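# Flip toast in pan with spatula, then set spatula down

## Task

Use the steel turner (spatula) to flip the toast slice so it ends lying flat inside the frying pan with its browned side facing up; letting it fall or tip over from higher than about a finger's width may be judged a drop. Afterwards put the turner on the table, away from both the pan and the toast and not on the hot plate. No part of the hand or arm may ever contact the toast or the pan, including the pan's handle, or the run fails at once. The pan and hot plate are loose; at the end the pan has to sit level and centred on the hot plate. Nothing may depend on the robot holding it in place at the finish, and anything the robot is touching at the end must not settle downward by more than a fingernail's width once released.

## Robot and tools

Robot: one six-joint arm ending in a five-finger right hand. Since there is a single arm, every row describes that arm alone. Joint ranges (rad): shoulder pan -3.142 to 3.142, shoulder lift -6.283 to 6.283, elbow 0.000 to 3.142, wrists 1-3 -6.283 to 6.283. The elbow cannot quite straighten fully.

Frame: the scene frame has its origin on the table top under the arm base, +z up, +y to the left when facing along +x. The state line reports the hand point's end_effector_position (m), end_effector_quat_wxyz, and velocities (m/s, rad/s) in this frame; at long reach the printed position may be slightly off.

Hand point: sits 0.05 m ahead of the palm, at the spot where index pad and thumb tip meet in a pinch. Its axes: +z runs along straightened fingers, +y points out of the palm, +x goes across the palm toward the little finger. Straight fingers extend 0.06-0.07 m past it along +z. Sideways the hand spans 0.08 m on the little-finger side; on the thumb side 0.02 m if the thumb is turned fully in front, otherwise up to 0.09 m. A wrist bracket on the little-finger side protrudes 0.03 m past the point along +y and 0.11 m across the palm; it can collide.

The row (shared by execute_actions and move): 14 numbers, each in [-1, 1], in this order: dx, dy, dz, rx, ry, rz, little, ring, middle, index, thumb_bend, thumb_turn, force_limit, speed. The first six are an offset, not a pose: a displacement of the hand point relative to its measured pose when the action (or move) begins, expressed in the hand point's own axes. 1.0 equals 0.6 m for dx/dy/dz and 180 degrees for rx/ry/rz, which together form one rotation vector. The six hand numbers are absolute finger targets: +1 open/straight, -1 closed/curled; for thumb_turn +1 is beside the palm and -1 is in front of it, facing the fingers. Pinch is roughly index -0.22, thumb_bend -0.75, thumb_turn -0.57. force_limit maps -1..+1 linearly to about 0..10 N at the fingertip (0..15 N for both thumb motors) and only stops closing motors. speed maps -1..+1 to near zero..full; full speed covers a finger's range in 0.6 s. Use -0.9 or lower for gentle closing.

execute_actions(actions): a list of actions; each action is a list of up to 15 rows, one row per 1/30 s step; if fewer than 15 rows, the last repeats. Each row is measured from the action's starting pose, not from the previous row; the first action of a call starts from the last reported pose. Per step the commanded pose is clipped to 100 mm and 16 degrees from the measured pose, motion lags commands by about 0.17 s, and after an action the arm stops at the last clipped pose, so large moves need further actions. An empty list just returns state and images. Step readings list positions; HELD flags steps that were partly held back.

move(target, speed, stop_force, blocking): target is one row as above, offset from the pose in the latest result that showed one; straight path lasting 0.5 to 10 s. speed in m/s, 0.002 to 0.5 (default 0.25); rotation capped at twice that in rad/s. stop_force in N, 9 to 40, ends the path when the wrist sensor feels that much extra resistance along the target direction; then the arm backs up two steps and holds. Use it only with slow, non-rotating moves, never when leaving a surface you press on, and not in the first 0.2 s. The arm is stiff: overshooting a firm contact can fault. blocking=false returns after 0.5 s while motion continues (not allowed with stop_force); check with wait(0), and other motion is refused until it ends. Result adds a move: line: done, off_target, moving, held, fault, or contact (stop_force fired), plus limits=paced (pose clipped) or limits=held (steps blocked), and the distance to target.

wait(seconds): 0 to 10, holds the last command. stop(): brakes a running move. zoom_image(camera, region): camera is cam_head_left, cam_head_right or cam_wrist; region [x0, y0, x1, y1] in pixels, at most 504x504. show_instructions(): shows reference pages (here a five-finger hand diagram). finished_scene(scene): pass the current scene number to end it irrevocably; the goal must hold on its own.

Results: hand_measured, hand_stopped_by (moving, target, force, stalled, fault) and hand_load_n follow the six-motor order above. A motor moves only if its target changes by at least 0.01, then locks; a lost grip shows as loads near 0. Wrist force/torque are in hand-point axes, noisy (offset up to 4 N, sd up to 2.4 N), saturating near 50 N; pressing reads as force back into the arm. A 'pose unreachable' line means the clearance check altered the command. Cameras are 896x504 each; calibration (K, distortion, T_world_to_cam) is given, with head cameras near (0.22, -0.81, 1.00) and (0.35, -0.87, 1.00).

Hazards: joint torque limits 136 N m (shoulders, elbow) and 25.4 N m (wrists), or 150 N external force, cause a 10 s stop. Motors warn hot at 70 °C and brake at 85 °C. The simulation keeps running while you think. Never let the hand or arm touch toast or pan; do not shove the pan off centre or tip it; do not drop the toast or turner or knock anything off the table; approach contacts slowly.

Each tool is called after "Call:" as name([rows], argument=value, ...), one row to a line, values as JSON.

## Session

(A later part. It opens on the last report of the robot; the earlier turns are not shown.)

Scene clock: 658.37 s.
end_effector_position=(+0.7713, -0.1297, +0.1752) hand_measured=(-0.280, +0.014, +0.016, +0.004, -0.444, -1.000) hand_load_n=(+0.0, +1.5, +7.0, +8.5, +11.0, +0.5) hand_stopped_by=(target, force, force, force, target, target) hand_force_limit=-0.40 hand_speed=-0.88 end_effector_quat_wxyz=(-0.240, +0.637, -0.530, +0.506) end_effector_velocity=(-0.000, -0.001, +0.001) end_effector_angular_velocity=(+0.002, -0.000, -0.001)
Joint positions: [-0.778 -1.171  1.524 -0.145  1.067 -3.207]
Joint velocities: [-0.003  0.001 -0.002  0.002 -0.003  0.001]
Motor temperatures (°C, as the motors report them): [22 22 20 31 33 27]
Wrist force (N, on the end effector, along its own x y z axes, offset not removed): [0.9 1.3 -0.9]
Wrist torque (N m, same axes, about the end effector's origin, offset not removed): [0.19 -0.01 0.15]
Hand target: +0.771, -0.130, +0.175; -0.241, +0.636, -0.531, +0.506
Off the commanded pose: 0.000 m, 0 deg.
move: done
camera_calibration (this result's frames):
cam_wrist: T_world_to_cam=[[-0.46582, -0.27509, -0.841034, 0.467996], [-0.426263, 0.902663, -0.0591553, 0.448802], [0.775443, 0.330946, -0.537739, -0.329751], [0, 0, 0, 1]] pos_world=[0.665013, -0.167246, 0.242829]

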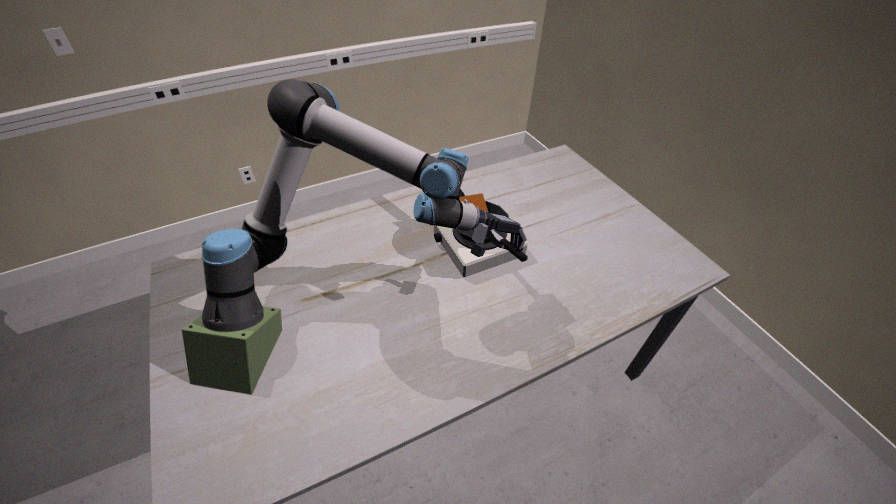

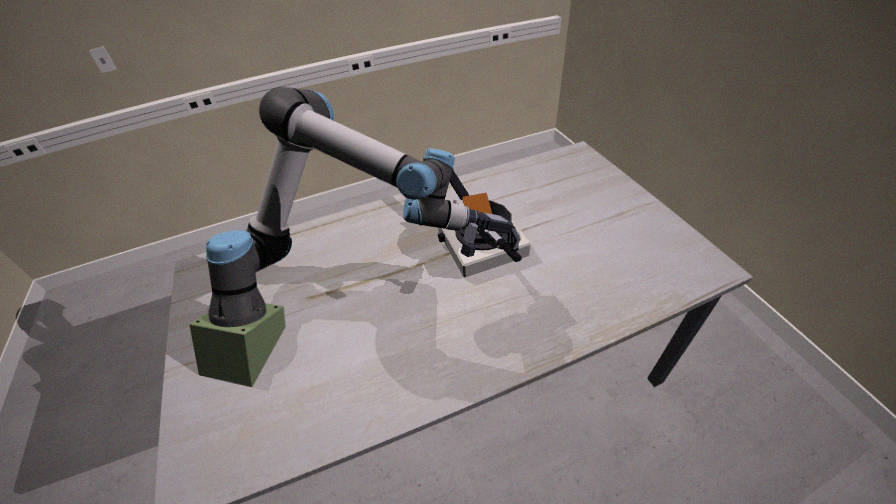

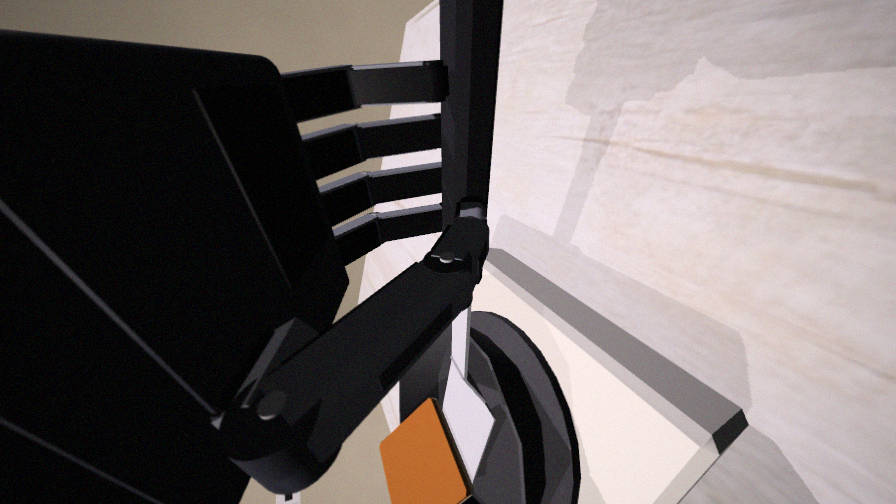

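Call:
move(target=[-0.0245,-0.0048,-0.0017,0,0,0,-0.28,-0.3,-0.35,-0.35,-0.45,-1,-0.4,-0.88], speed=0.008)

Call:
zoom_image(camera="cam_wrist", region=[340, 280, 600, 504])

Call:
zoom_image(camera="cam_head_right", region=[430, 160, 550, 280])

Scene clock: 665.30 s.
end_effector_position=(+0.7728, -0.1152, +0.1723) hand_measured=(-0.280, +0.014, +0.016, +0.004, -0.444, -1.000) hand_load_n=(+0.0, +1.5, +7.0, +8.5, +11.0, +0.5) hand_stopped_by=(target, force, force, force, target, target) hand_force_limit=-0.40 hand_speed=-0.88 end_effector_quat_wxyz=(-0.241, +0.637, -0.530, +0.506) end_effector_velocity=(+0.000, +0.002, +0.000) end_effector_angular_velocity=(+0.001, -0.001, +0.000)
Joint positions: [-0.754 -1.183  1.532 -0.144  1.091 -3.201]
Joint velocities: [ 0.002 -0.002  0.    -0.     0.002  0.002]
Motor temperatures (°C, as the motors report them): [22 22 20 31 33 27]
Wrist force (N, on the end effector, along its own x y z axes, offset not removed): [-0.3 4.6 -1.0]
Wrist torque (N m, same axes, about the end effector's origin, offset not removed): [0.64 0.12 0.26]
Hand target: +0.773, -0.115, +0.172; -0.240, +0.636, -0.530, +0.506
Off the commanded pose: 0.000 m, 0 deg.
move: done
camera_calibration (this result's frames):
cam_wrist: T_world_to_cam=[[-0.465809, -0.275075, -0.841044, 0.470237], [-0.426268, 0.902661, -0.0591406, 0.436096], [0.775446, 0.330962, -0.537724, -0.337206], [0, 0, 0, 1]] pos_world=[0.66642, -0.152695, 0.239957]

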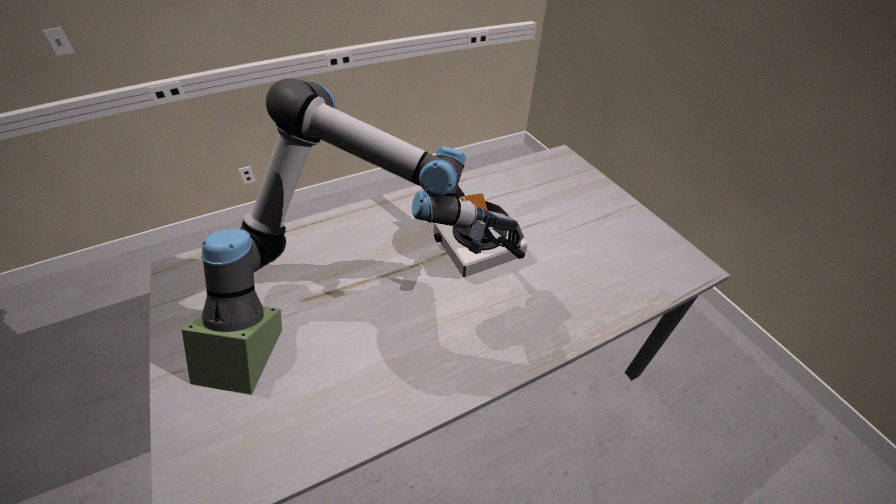

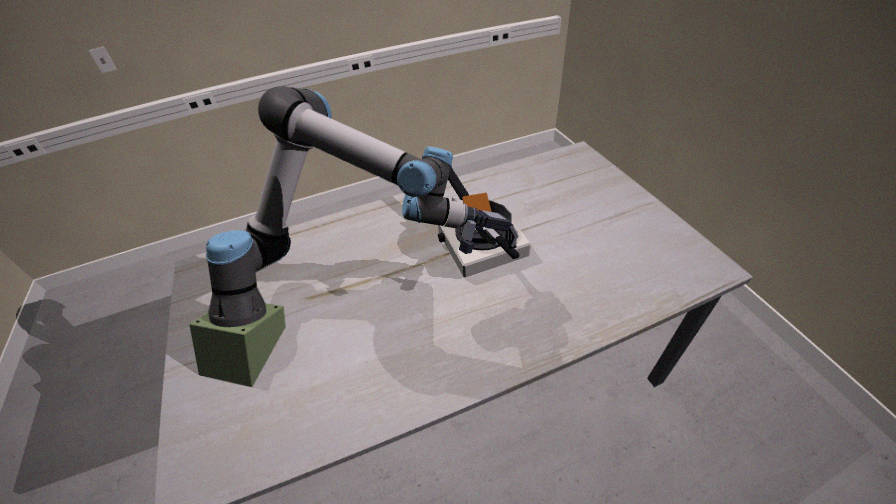

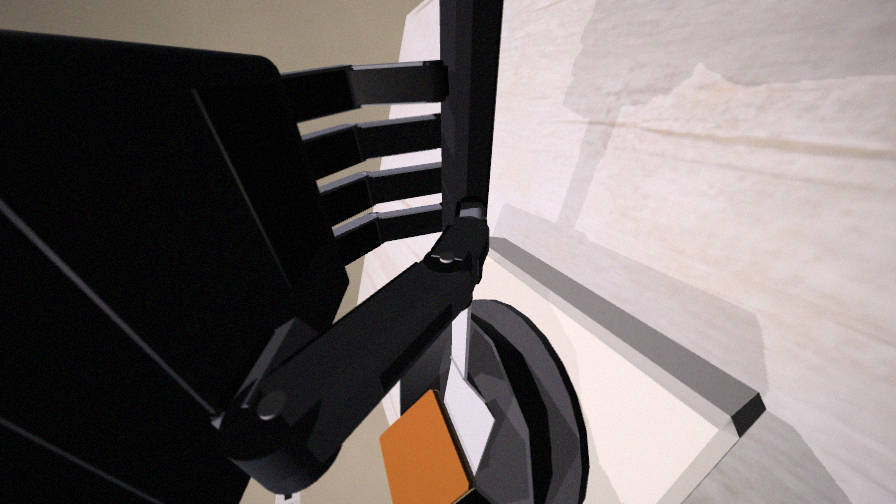

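Region (340, 280, 600, 504) of cam_wrist's 896x504 image, scaled by 1.938, with more detail than that image has; it fills the top 434 rows of this view, and the rest is white.

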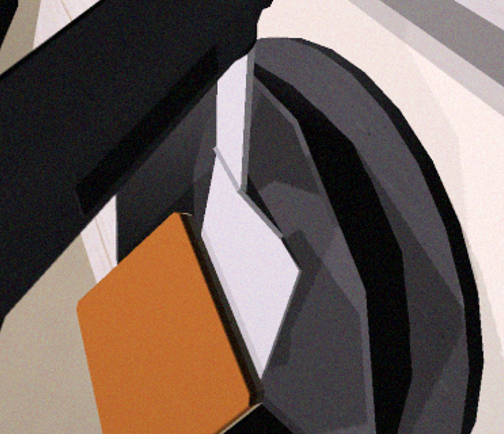

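Region (430, 160, 550, 280) of cam_head_right's 896x504 image, scaled by 4.200, with more detail than that image has.

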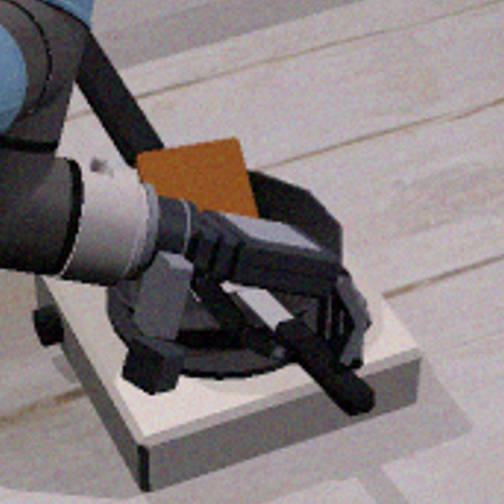

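Call:
move(target=[0.0228,0.0056,0.0020,0,0,0,-0.28,-0.3,-0.35,-0.35,-0.45,-1,-0.4,-0.88], speed=0.01)

Call:
zoom_image(camera="cam_wrist", region=[340, 280, 600, 504])

Call:
zoom_image(camera="cam_head_right", region=[430, 160, 550, 280])

Scene clock: 699.83 s.
end_effector_position=(+0.7714, -0.1290, +0.1743) hand_measured=(-0.280, +0.014, +0.016, +0.004, -0.444, -1.000) hand_load_n=(+0.0, +1.5, +7.0, +8.5, +11.0, +0.5) hand_stopped_by=(target, force, force, force, target, target) hand_force_limit=-0.40 hand_speed=-0.88 end_effector_quat_wxyz=(-0.240, +0.637, -0.530, +0.506) end_effector_velocity=(+0.000, -0.002, +0.001) end_effector_angular_velocity=(-0.001, -0.001, +0.000)
Joint positions: [-0.777 -1.171  1.525 -0.147  1.069 -3.206]
Joint velocities: [-0.003  0.001 -0.002 -0.001 -0.003 -0.001]
Motor temperatures (°C, as the motors report them): [22 22 20 31 33 27]
Wrist force (N, on the end effector, along its own x y z axes, offset not removed): [1.5 3.9 0.9]
Wrist torque (N m, same axes, about the end effector's origin, offset not removed): [0.42 -0.21 0.43]
Hand target: +0.771, -0.129, +0.174; -0.240, +0.637, -0.530, +0.506
Off the commanded pose: 0.000 m, 0 deg.
move: done
camera_calibration (this result's frames):
cam_wrist: T_world_to_cam=[[-0.465818, -0.275088, -0.841035, 0.467494], [-0.426263, 0.902663, -0.0591548, 0.448069], [0.775444, 0.330946, -0.537737, -0.330499], [0, 0, 0, 1]] pos_world=[0.665046, -0.166476, 0.241963]

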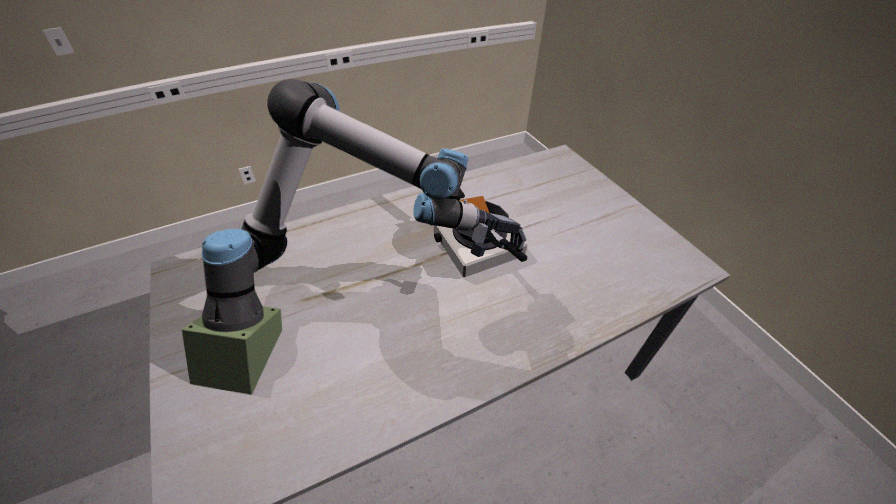

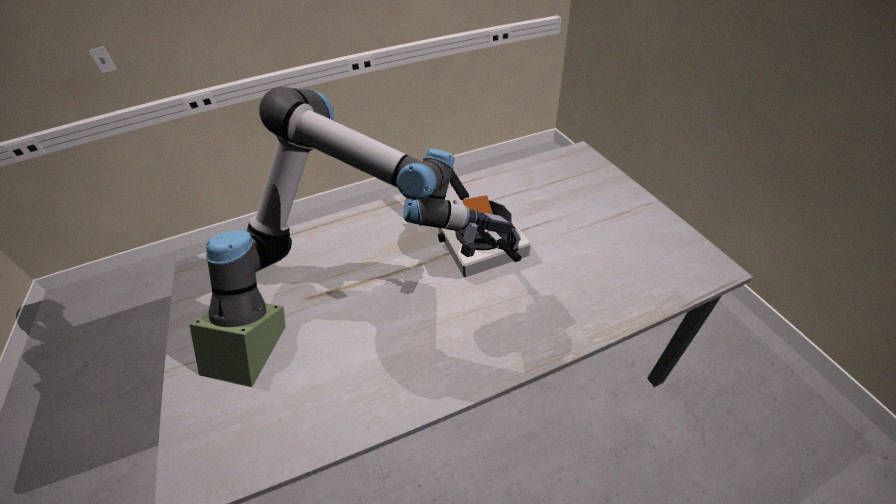

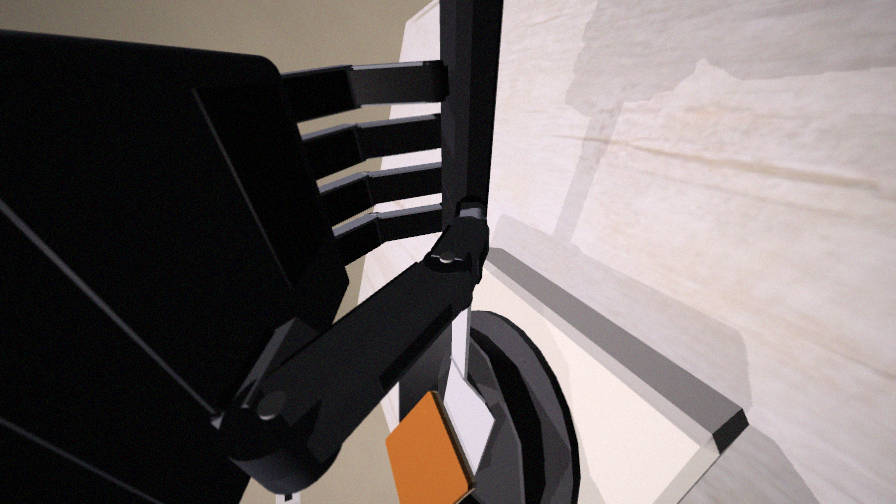

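Region (340, 280, 600, 504) of cam_wrist's 896x504 image, scaled by 1.938, with more detail than that image has; it fills the top 434 rows of this view, and the rest is white.

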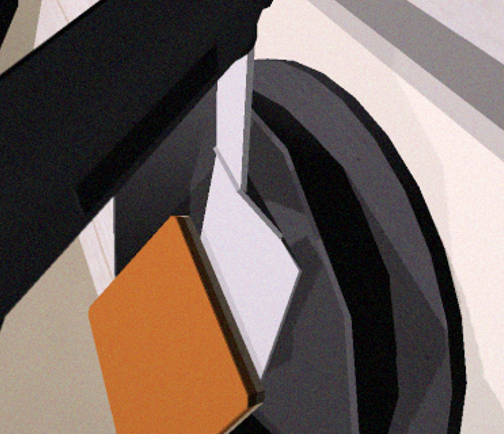

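Region (430, 160, 550, 280) of cam_head_right's 896x504 image, scaled by 4.200, with more detail than that image has.

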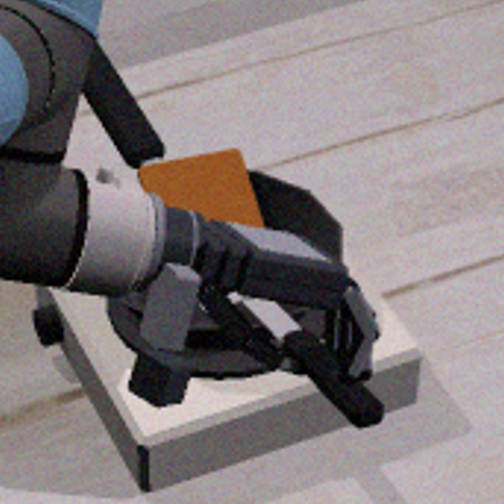

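Call:
move(target=[-0.0202,-0.0070,-0.0027,0.0003,-0.0066,0.0153,-0.28,-0.3,-0.35,-0.35,-0.45,-1,-0.4,-0.88], speed=0.012)

Call:
zoom_image(camera="cam_wrist", region=[340, 280, 600, 504])

Call:
zoom_image(camera="cam_head_right", region=[430, 160, 550, 280])

Scene clock: 707.07 s.
end_effector_position=(+0.7726, -0.1162, +0.1738) hand_measured=(-0.280, +0.014, +0.016, +0.004, -0.444, -1.000) hand_load_n=(+0.0, +2.0, +7.0, +8.5, +11.0, +0.5) hand_stopped_by=(target, force, force, force, target, target) hand_force_limit=-0.40 hand_speed=-0.88 end_effector_quat_wxyz=(-0.258, +0.629, -0.543, +0.493) end_effector_velocity=(+0.000, +0.001, +0.000) end_effector_angular_velocity=(+0.005, -0.001, +0.000)
Joint positions: [-0.77  -1.176  1.526 -0.143  1.054 -3.157]
Joint velocities: [ 0.    -0.001 -0.     0.    -0.002  0.005]
Motor temperatures (°C, as the motors report them): [22 22 20 31 33 27]
Wrist force (N, on the end effector, along its own x y z axes, offset not removed): [1.4 2.3 0.2]
Wrist torque (N m, same axes, about the end effector's origin, offset not removed): [0.27 -0.17 0.25]
Hand target: +0.773, -0.116, +0.174; -0.258, +0.629, -0.543, +0.493
Off the commanded pose: 0.000 m, 0 deg.
move: done
camera_calibration (this result's frames):
cam_wrist: T_world_to_cam=[[-0.461394, -0.231116, -0.856564, 0.475511], [-0.425985, 0.904612, -0.0146207, 0.429312], [0.778237, 0.358137, -0.515834, -0.338798], [0, 0, 0, 1]] pos_world=[0.665943, -0.157127, 0.238819]

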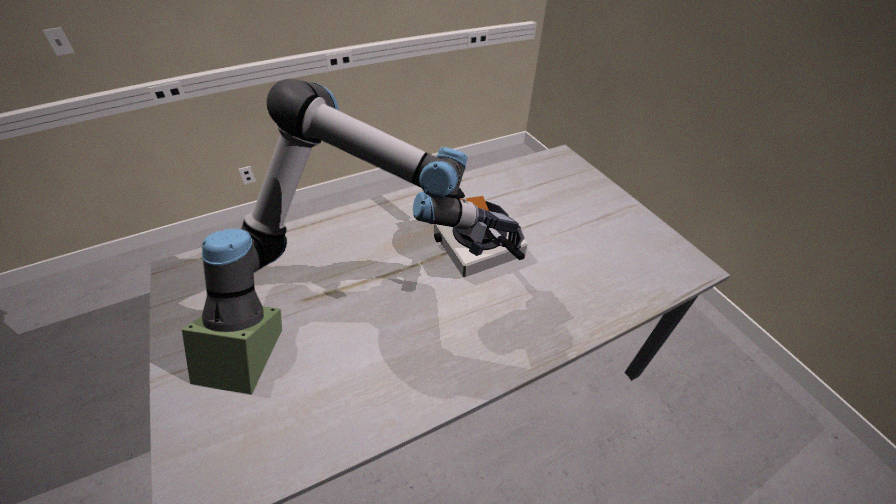

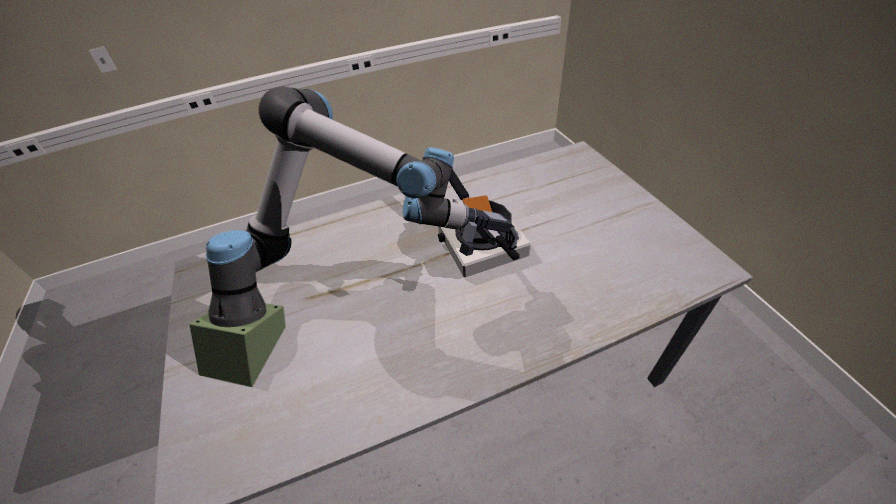

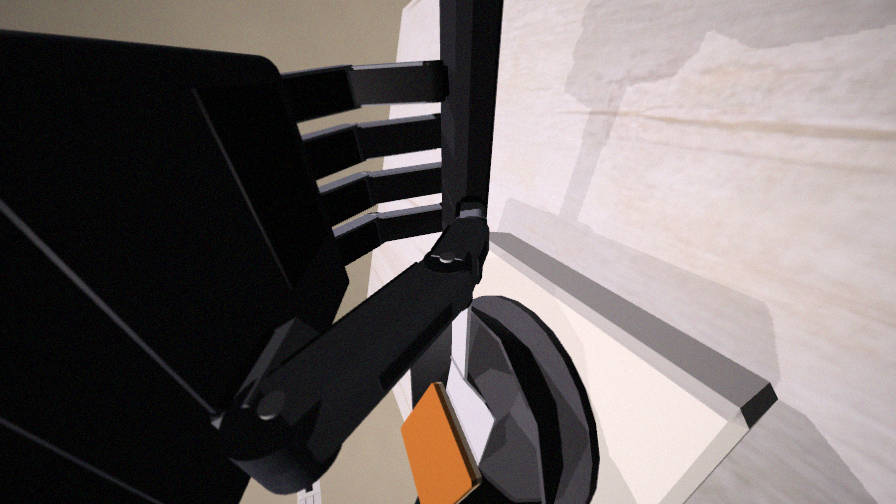

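Region (340, 280, 600, 504) of cam_wrist's 896x504 image, scaled by 1.938, with more detail than that image has; it fills the top 434 rows of this view, and the rest is white.

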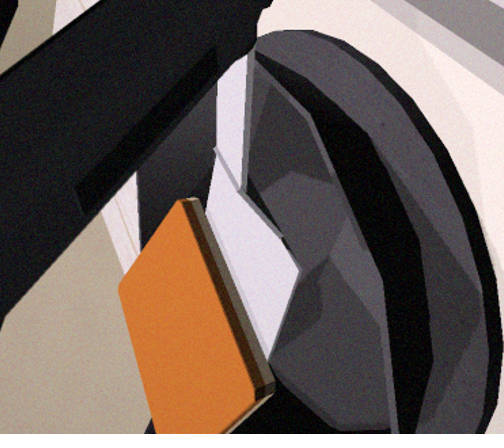

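Region (430, 160, 550, 280) of cam_head_right's 896x504 image, scaled by 4.200, with more detail than that image has.

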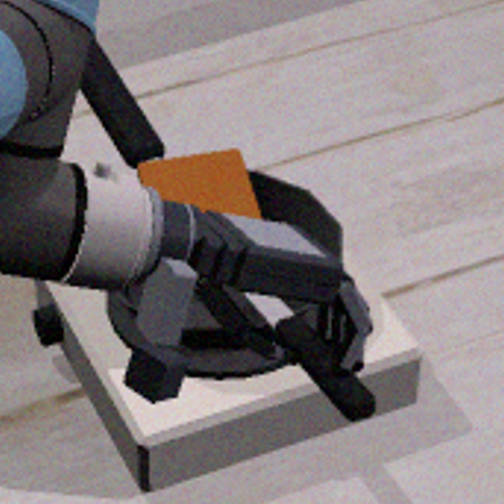

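Call:
move(target=[-0.0218,-0.0060,-0.0022,0.0003,-0.0066,0.0153,-0.28,-0.3,-0.35,-0.35,-0.45,-1,-0.4,-0.88], speed=0.012)

Call:
zoom_image(camera="cam_wrist", region=[340, 280, 600, 504])

Call:
zoom_image(camera="cam_head_right", region=[430, 160, 550, 280])

Scene clock: 715.47 s.
end_effector_position=(+0.7740, -0.1027, +0.1729) hand_measured=(-0.280, +0.014, +0.016, +0.004, -0.444, -1.000) hand_load_n=(+0.0, +2.0, +7.0, +8.5, +11.0, +0.5) hand_stopped_by=(target, force, force, force, target, target) hand_force_limit=-0.40 hand_speed=-0.88 end_effector_quat_wxyz=(-0.276, +0.621, -0.555, +0.481) end_effector_velocity=(-0.000, +0.001, -0.001) end_effector_angular_velocity=(+0.003, +0.001, -0.000)
Joint positions: [-0.762 -1.182  1.529 -0.142  1.041 -3.107]
Joint velocities: [ 0.001  0.     0.001  0.    -0.001  0.002]
Motor temperatures (°C, as the motors report them): [22 23 20 31 33 27]
Wrist force (N, on the end effector, along its own x y z axes, offset not removed): [0.6 3.2 -0.7]
Wrist torque (N m, same axes, about the end effector's origin, offset not removed): [0.40 -0.06 0.22]
Hand target: +0.774, -0.103, +0.173; -0.276, +0.620, -0.555, +0.481
Off the commanded pose: 0.000 m, 0 deg.
move: done
camera_calibration (this result's frames):
cam_wrist: T_world_to_cam=[[-0.456893, -0.186394, -0.869774, 0.481914], [-0.425938, 0.904256, 0.0299626, 0.409918], [0.780913, 0.38416, -0.49254, -0.348515], [0, 0, 0, 1]] pos_world=[0.666943, -0.14696, 0.235216]

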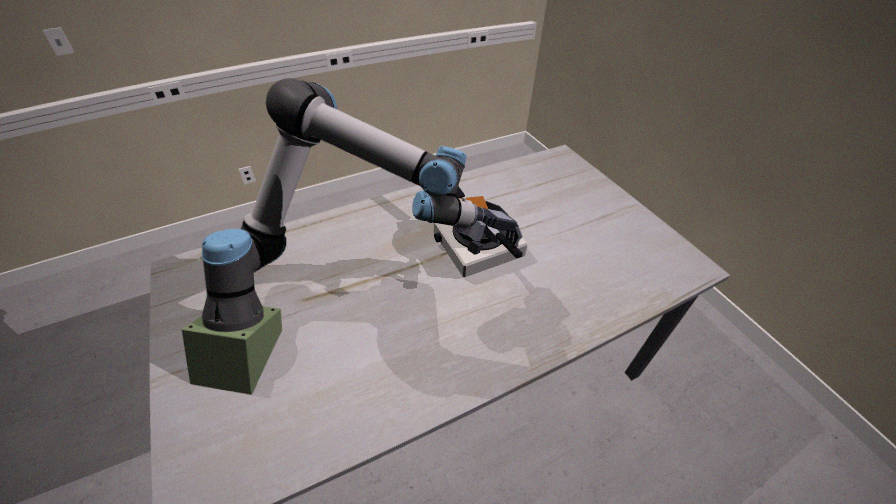

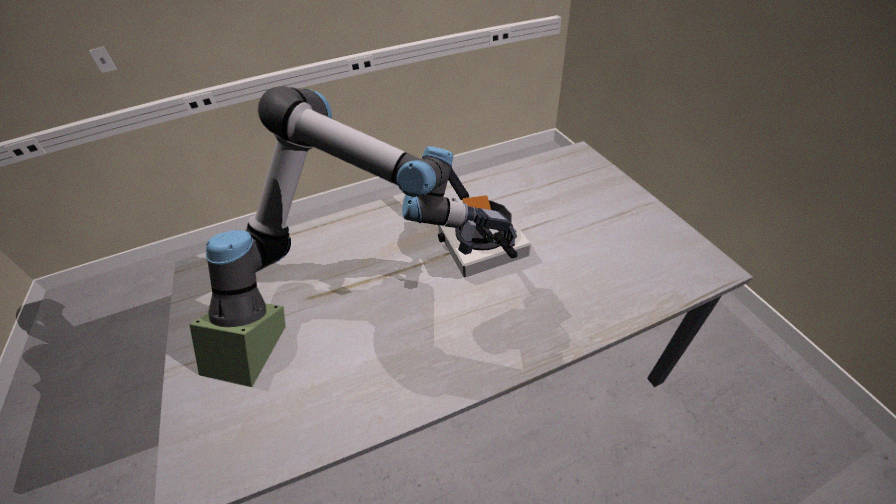

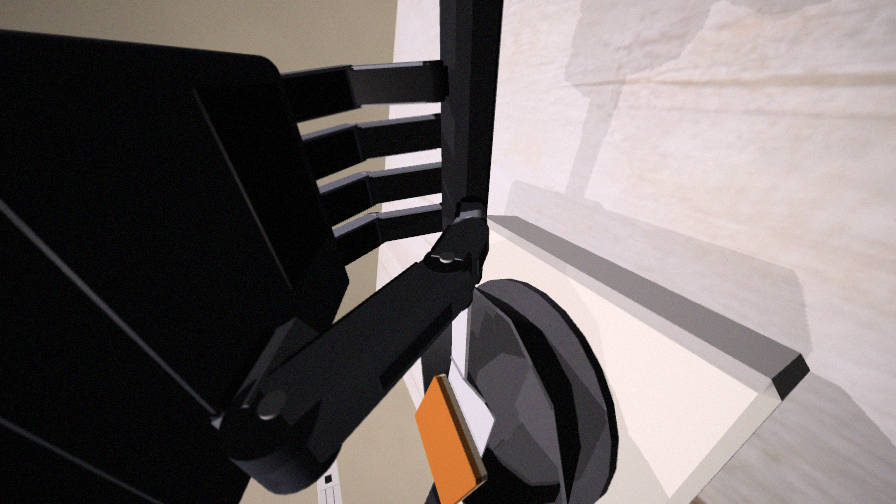

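Region (340, 280, 600, 504) of cam_wrist's 896x504 image, scaled by 1.938, with more detail than that image has; it fills the top 434 rows of this view, and the rest is white.

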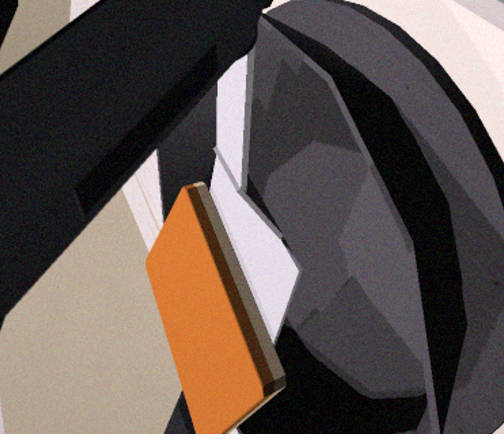

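Region (430, 160, 550, 280) of cam_head_right's 896x504 image, scaled by 4.200, with more detail than that image has.

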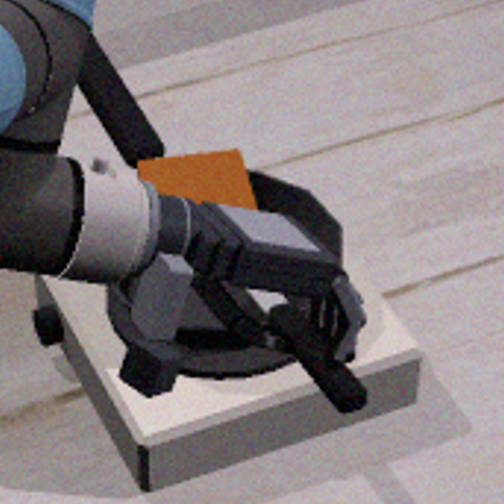

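Call:
zoom_image(camera="cam_wrist", region=[390, 350, 544, 504])

Call:
zoom_image(camera="cam_head_right", region=[450, 180, 520, 240])

Region (390, 350, 544, 504) of cam_wrist's 896x504 image, scaled by 3.273, with more detail than that image has.

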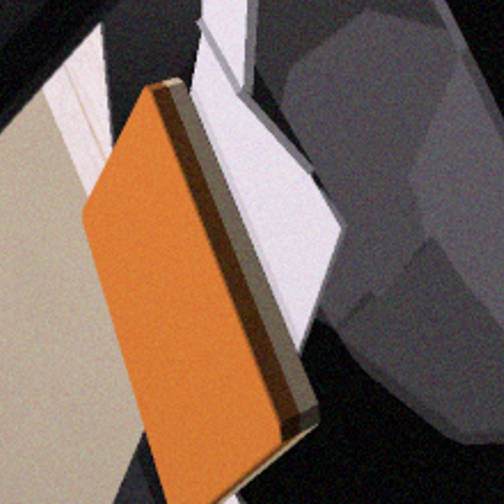

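Region (450, 180, 520, 240) of cam_head_right's 896x504 image, scaled by 7.200, with more detail than that image has; it fills the top 432 rows of this view, and the rest is white.

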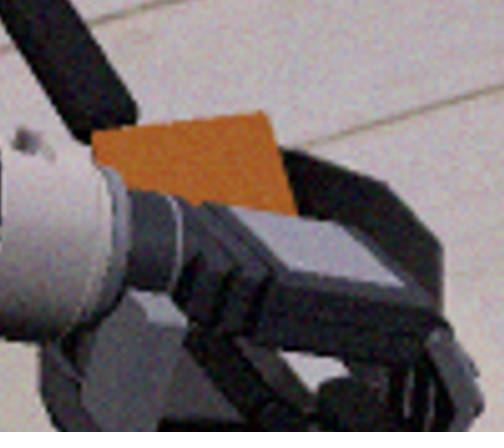

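Call:
move(target=[-0.0014,-0.0275,-0.0119,0,0,0,-0.28,-0.3,-0.35,-0.35,-0.45,-1,-0.4,-0.88], speed=0.01)

Call:
zoom_image(camera="cam_wrist", region=[390, 350, 544, 504])

Call:
zoom_image(camera="cam_head_right", region=[430, 160, 550, 280])

Scene clock: 740.23 s.
end_effector_position=(+0.7745, -0.0968, +0.1898) hand_measured=(-0.280, +0.014, +0.016, +0.004, -0.444, -1.000) hand_load_n=(+0.0, +1.5, +7.0, +8.5, +11.5, +0.5) hand_stopped_by=(target, force, force, force, target, target) hand_force_limit=-0.40 hand_speed=-0.88 end_effector_quat_wxyz=(-0.276, +0.621, -0.555, +0.481) end_effector_velocity=(-0.001, +0.001, +0.001) end_effector_angular_velocity=(+0.002, +0.001, -0.002)
Joint positions: [-0.769 -1.203  1.512 -0.103  1.035 -3.108]
Joint velocities: [-0.    -0.002 -0.     0.005 -0.     0.001]
Motor temperatures (°C, as the motors report them): [22 23 20 31 33 27]
Wrist force (N, on the end effector, along its own x y z axes, offset not removed): [1.2 2.0 0.8]
Wrist torque (N m, same axes, about the end effector's origin, offset not removed): [0.14 -0.01 0.25]
Hand target: +0.775, -0.097, +0.190; -0.276, +0.621, -0.555, +0.481
Off the commanded pose: 0.000 m, 0 deg.
move: done
camera_calibration (this result's frames):
cam_wrist: T_world_to_cam=[[-0.456887, -0.186396, -0.869776, 0.497919], [-0.425939, 0.904256, 0.0299578, 0.404271], [0.780916, 0.384159, -0.492536, -0.342972], [0, 0, 0, 1]] pos_world=[0.667521, -0.140998, 0.252041]

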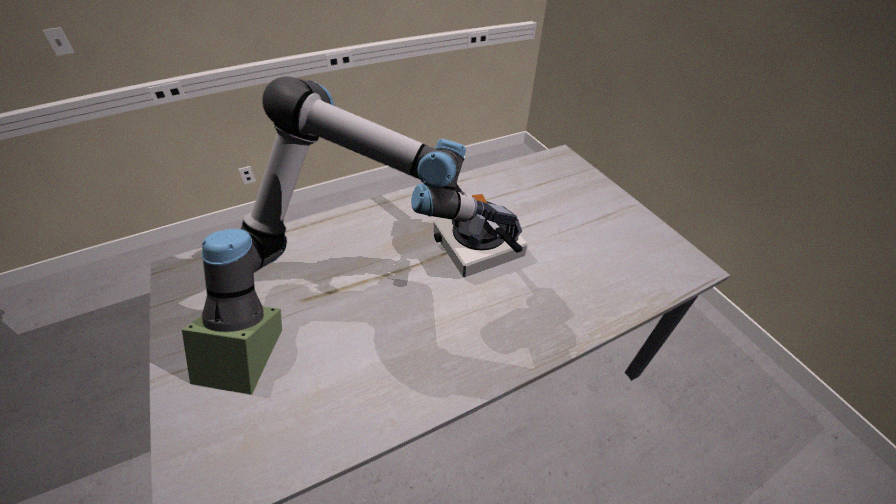

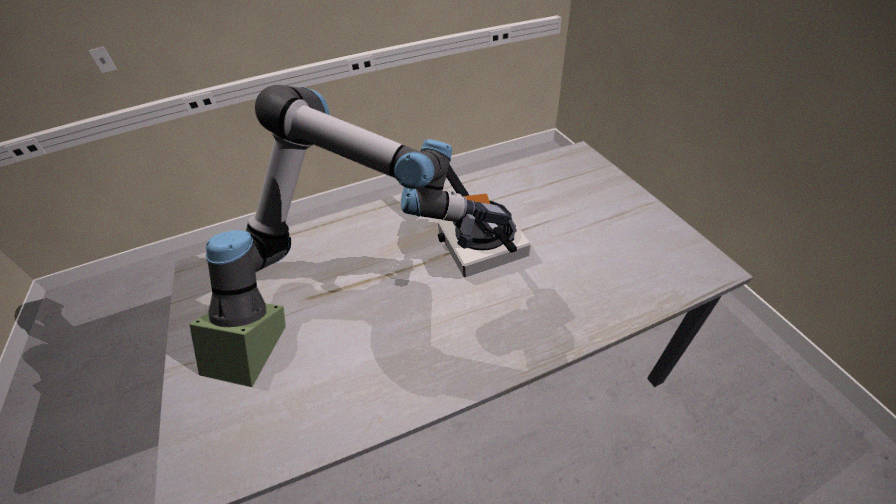

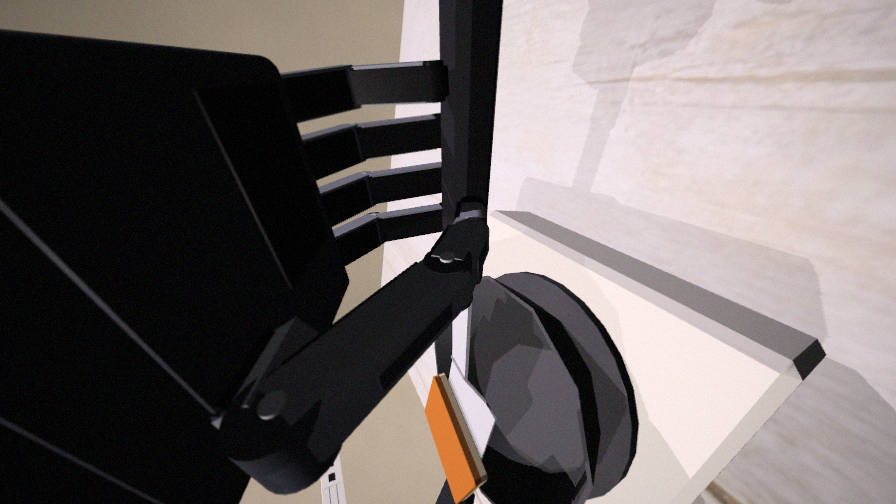

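Region (390, 350, 544, 504) of cam_wrist's 896x504 image, scaled by 3.273, with more detail than that image has.

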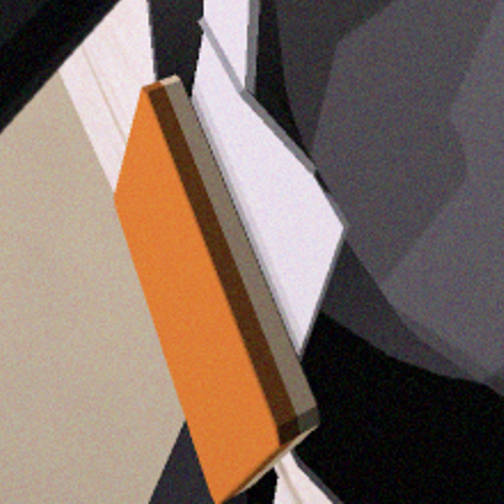

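Region (430, 160, 550, 280) of cam_head_right's 896x504 image, scaled by 4.200, with more detail than that image has.

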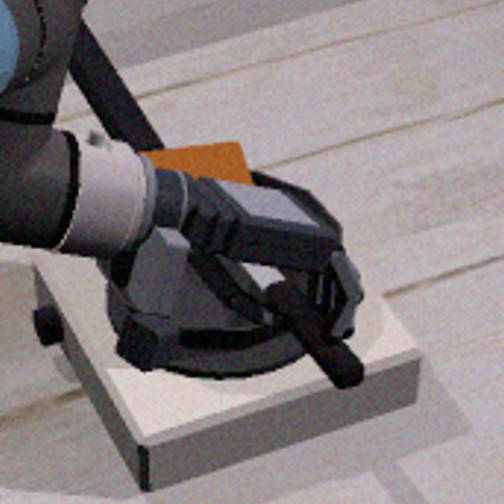

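Call:
zoom_image(camera="cam_wrist", region=[420, 360, 500, 440])

Call:
zoom_image(camera="cam_wrist", region=[430, 424, 510, 504])

Region (420, 360, 500, 440) of cam_wrist's 896x504 image, scaled by 6.300, with more detail than that image has.

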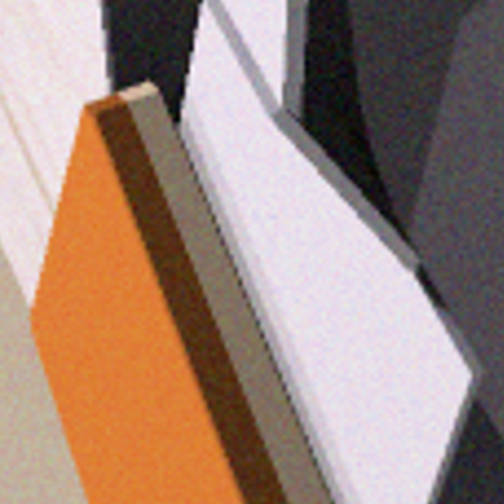

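Region (430, 424, 510, 504) of cam_wrist's 896x504 image, scaled by 6.300, with more detail than that image has.

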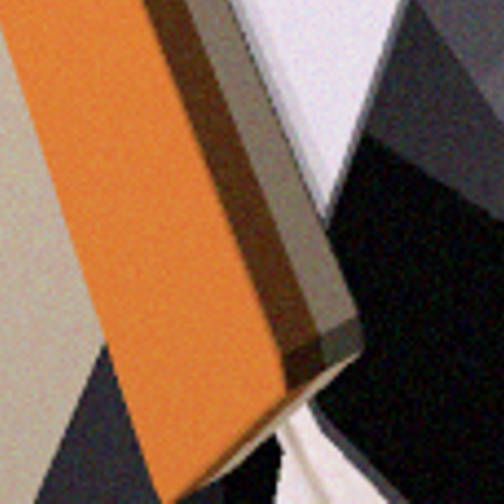

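Call:
move(target=[0.0019,-0.0058,-0.0026,0,0,0,-0.28,-0.3,-0.35,-0.35,-0.45,-1,-0.4,-0.88], speed=0.006)

Call:
zoom_image(camera="cam_wrist", region=[390, 350, 544, 504])

Scene clock: 779.83 s.
end_effector_position=(+0.7745, -0.0968, +0.1937) hand_measured=(-0.280, +0.014, +0.016, +0.004, -0.444, -1.000) hand_load_n=(+0.0, +1.5, +7.0, +8.5, +11.5, +0.5) hand_stopped_by=(target, force, force, force, target, target) hand_force_limit=-0.40 hand_speed=-0.88 end_effector_quat_wxyz=(-0.276, +0.621, -0.555, +0.481) end_effector_velocity=(+0.000, +0.000, +0.001) end_effector_angular_velocity=(+0.002, +0.000, -0.000)
Joint positions: [-0.772 -1.207  1.508 -0.095  1.031 -3.109]
Joint velocities: [-0.    -0.001 -0.002  0.003 -0.001  0.002]
Motor temperatures (°C, as the motors report them): [22 23 20 31 33 27]
Wrist force (N, on the end effector, along its own x y z axes, offset not removed): [0.4 3.7 -0.4]
Wrist torque (N m, same axes, about the end effector's origin, offset not removed): [0.49 -0.03 0.26]
Hand target: +0.775, -0.097, +0.194; -0.276, +0.621, -0.555, +0.481
Off the commanded pose: 0.000 m, 0 deg.
move: done
camera_calibration (this result's frames):
cam_wrist: T_world_to_cam=[[-0.456884, -0.186398, -0.869777, 0.501295], [-0.425938, 0.904256, 0.029953, 0.404123], [0.780918, 0.384157, -0.492534, -0.341043], [0, 0, 0, 1]] pos_world=[0.667492, -0.140976, 0.255935]

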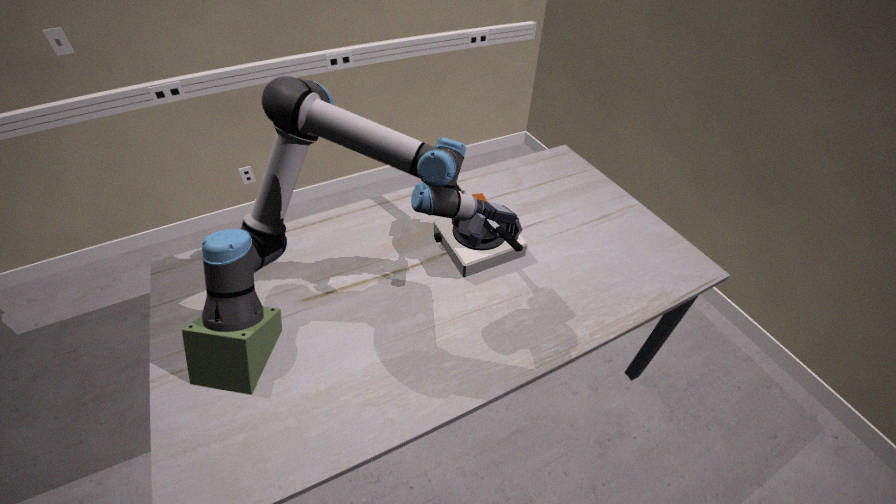

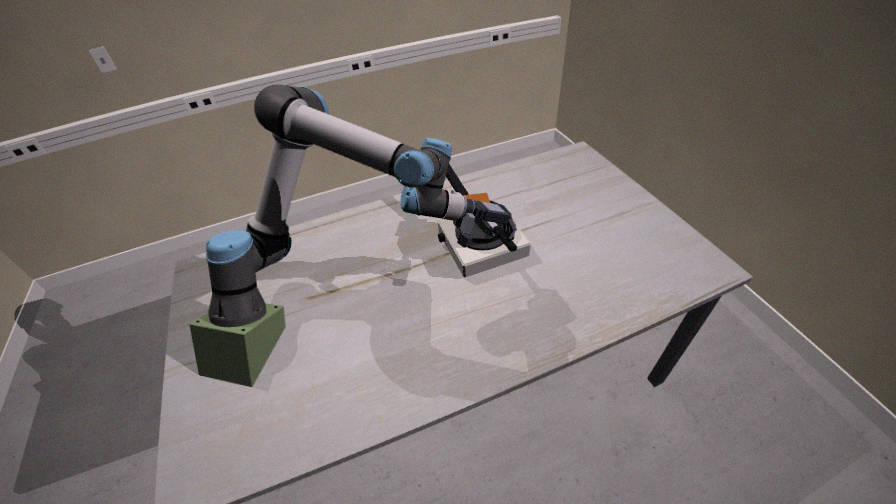

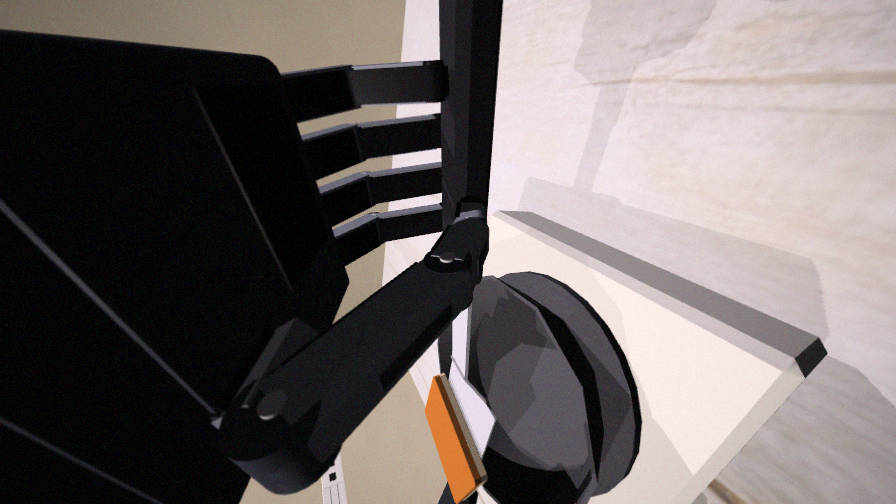

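Region (390, 350, 544, 504) of cam_wrist's 896x504 image, scaled by 3.273, with more detail than that image has.

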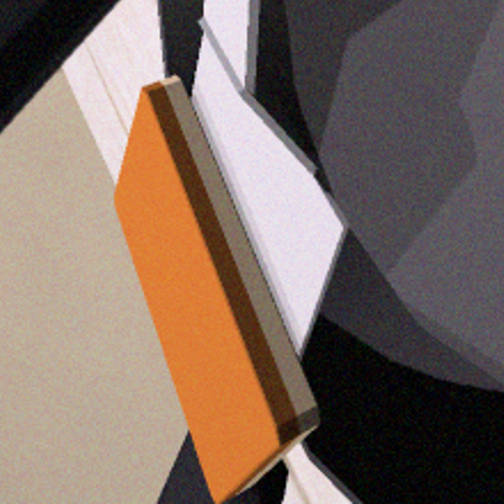

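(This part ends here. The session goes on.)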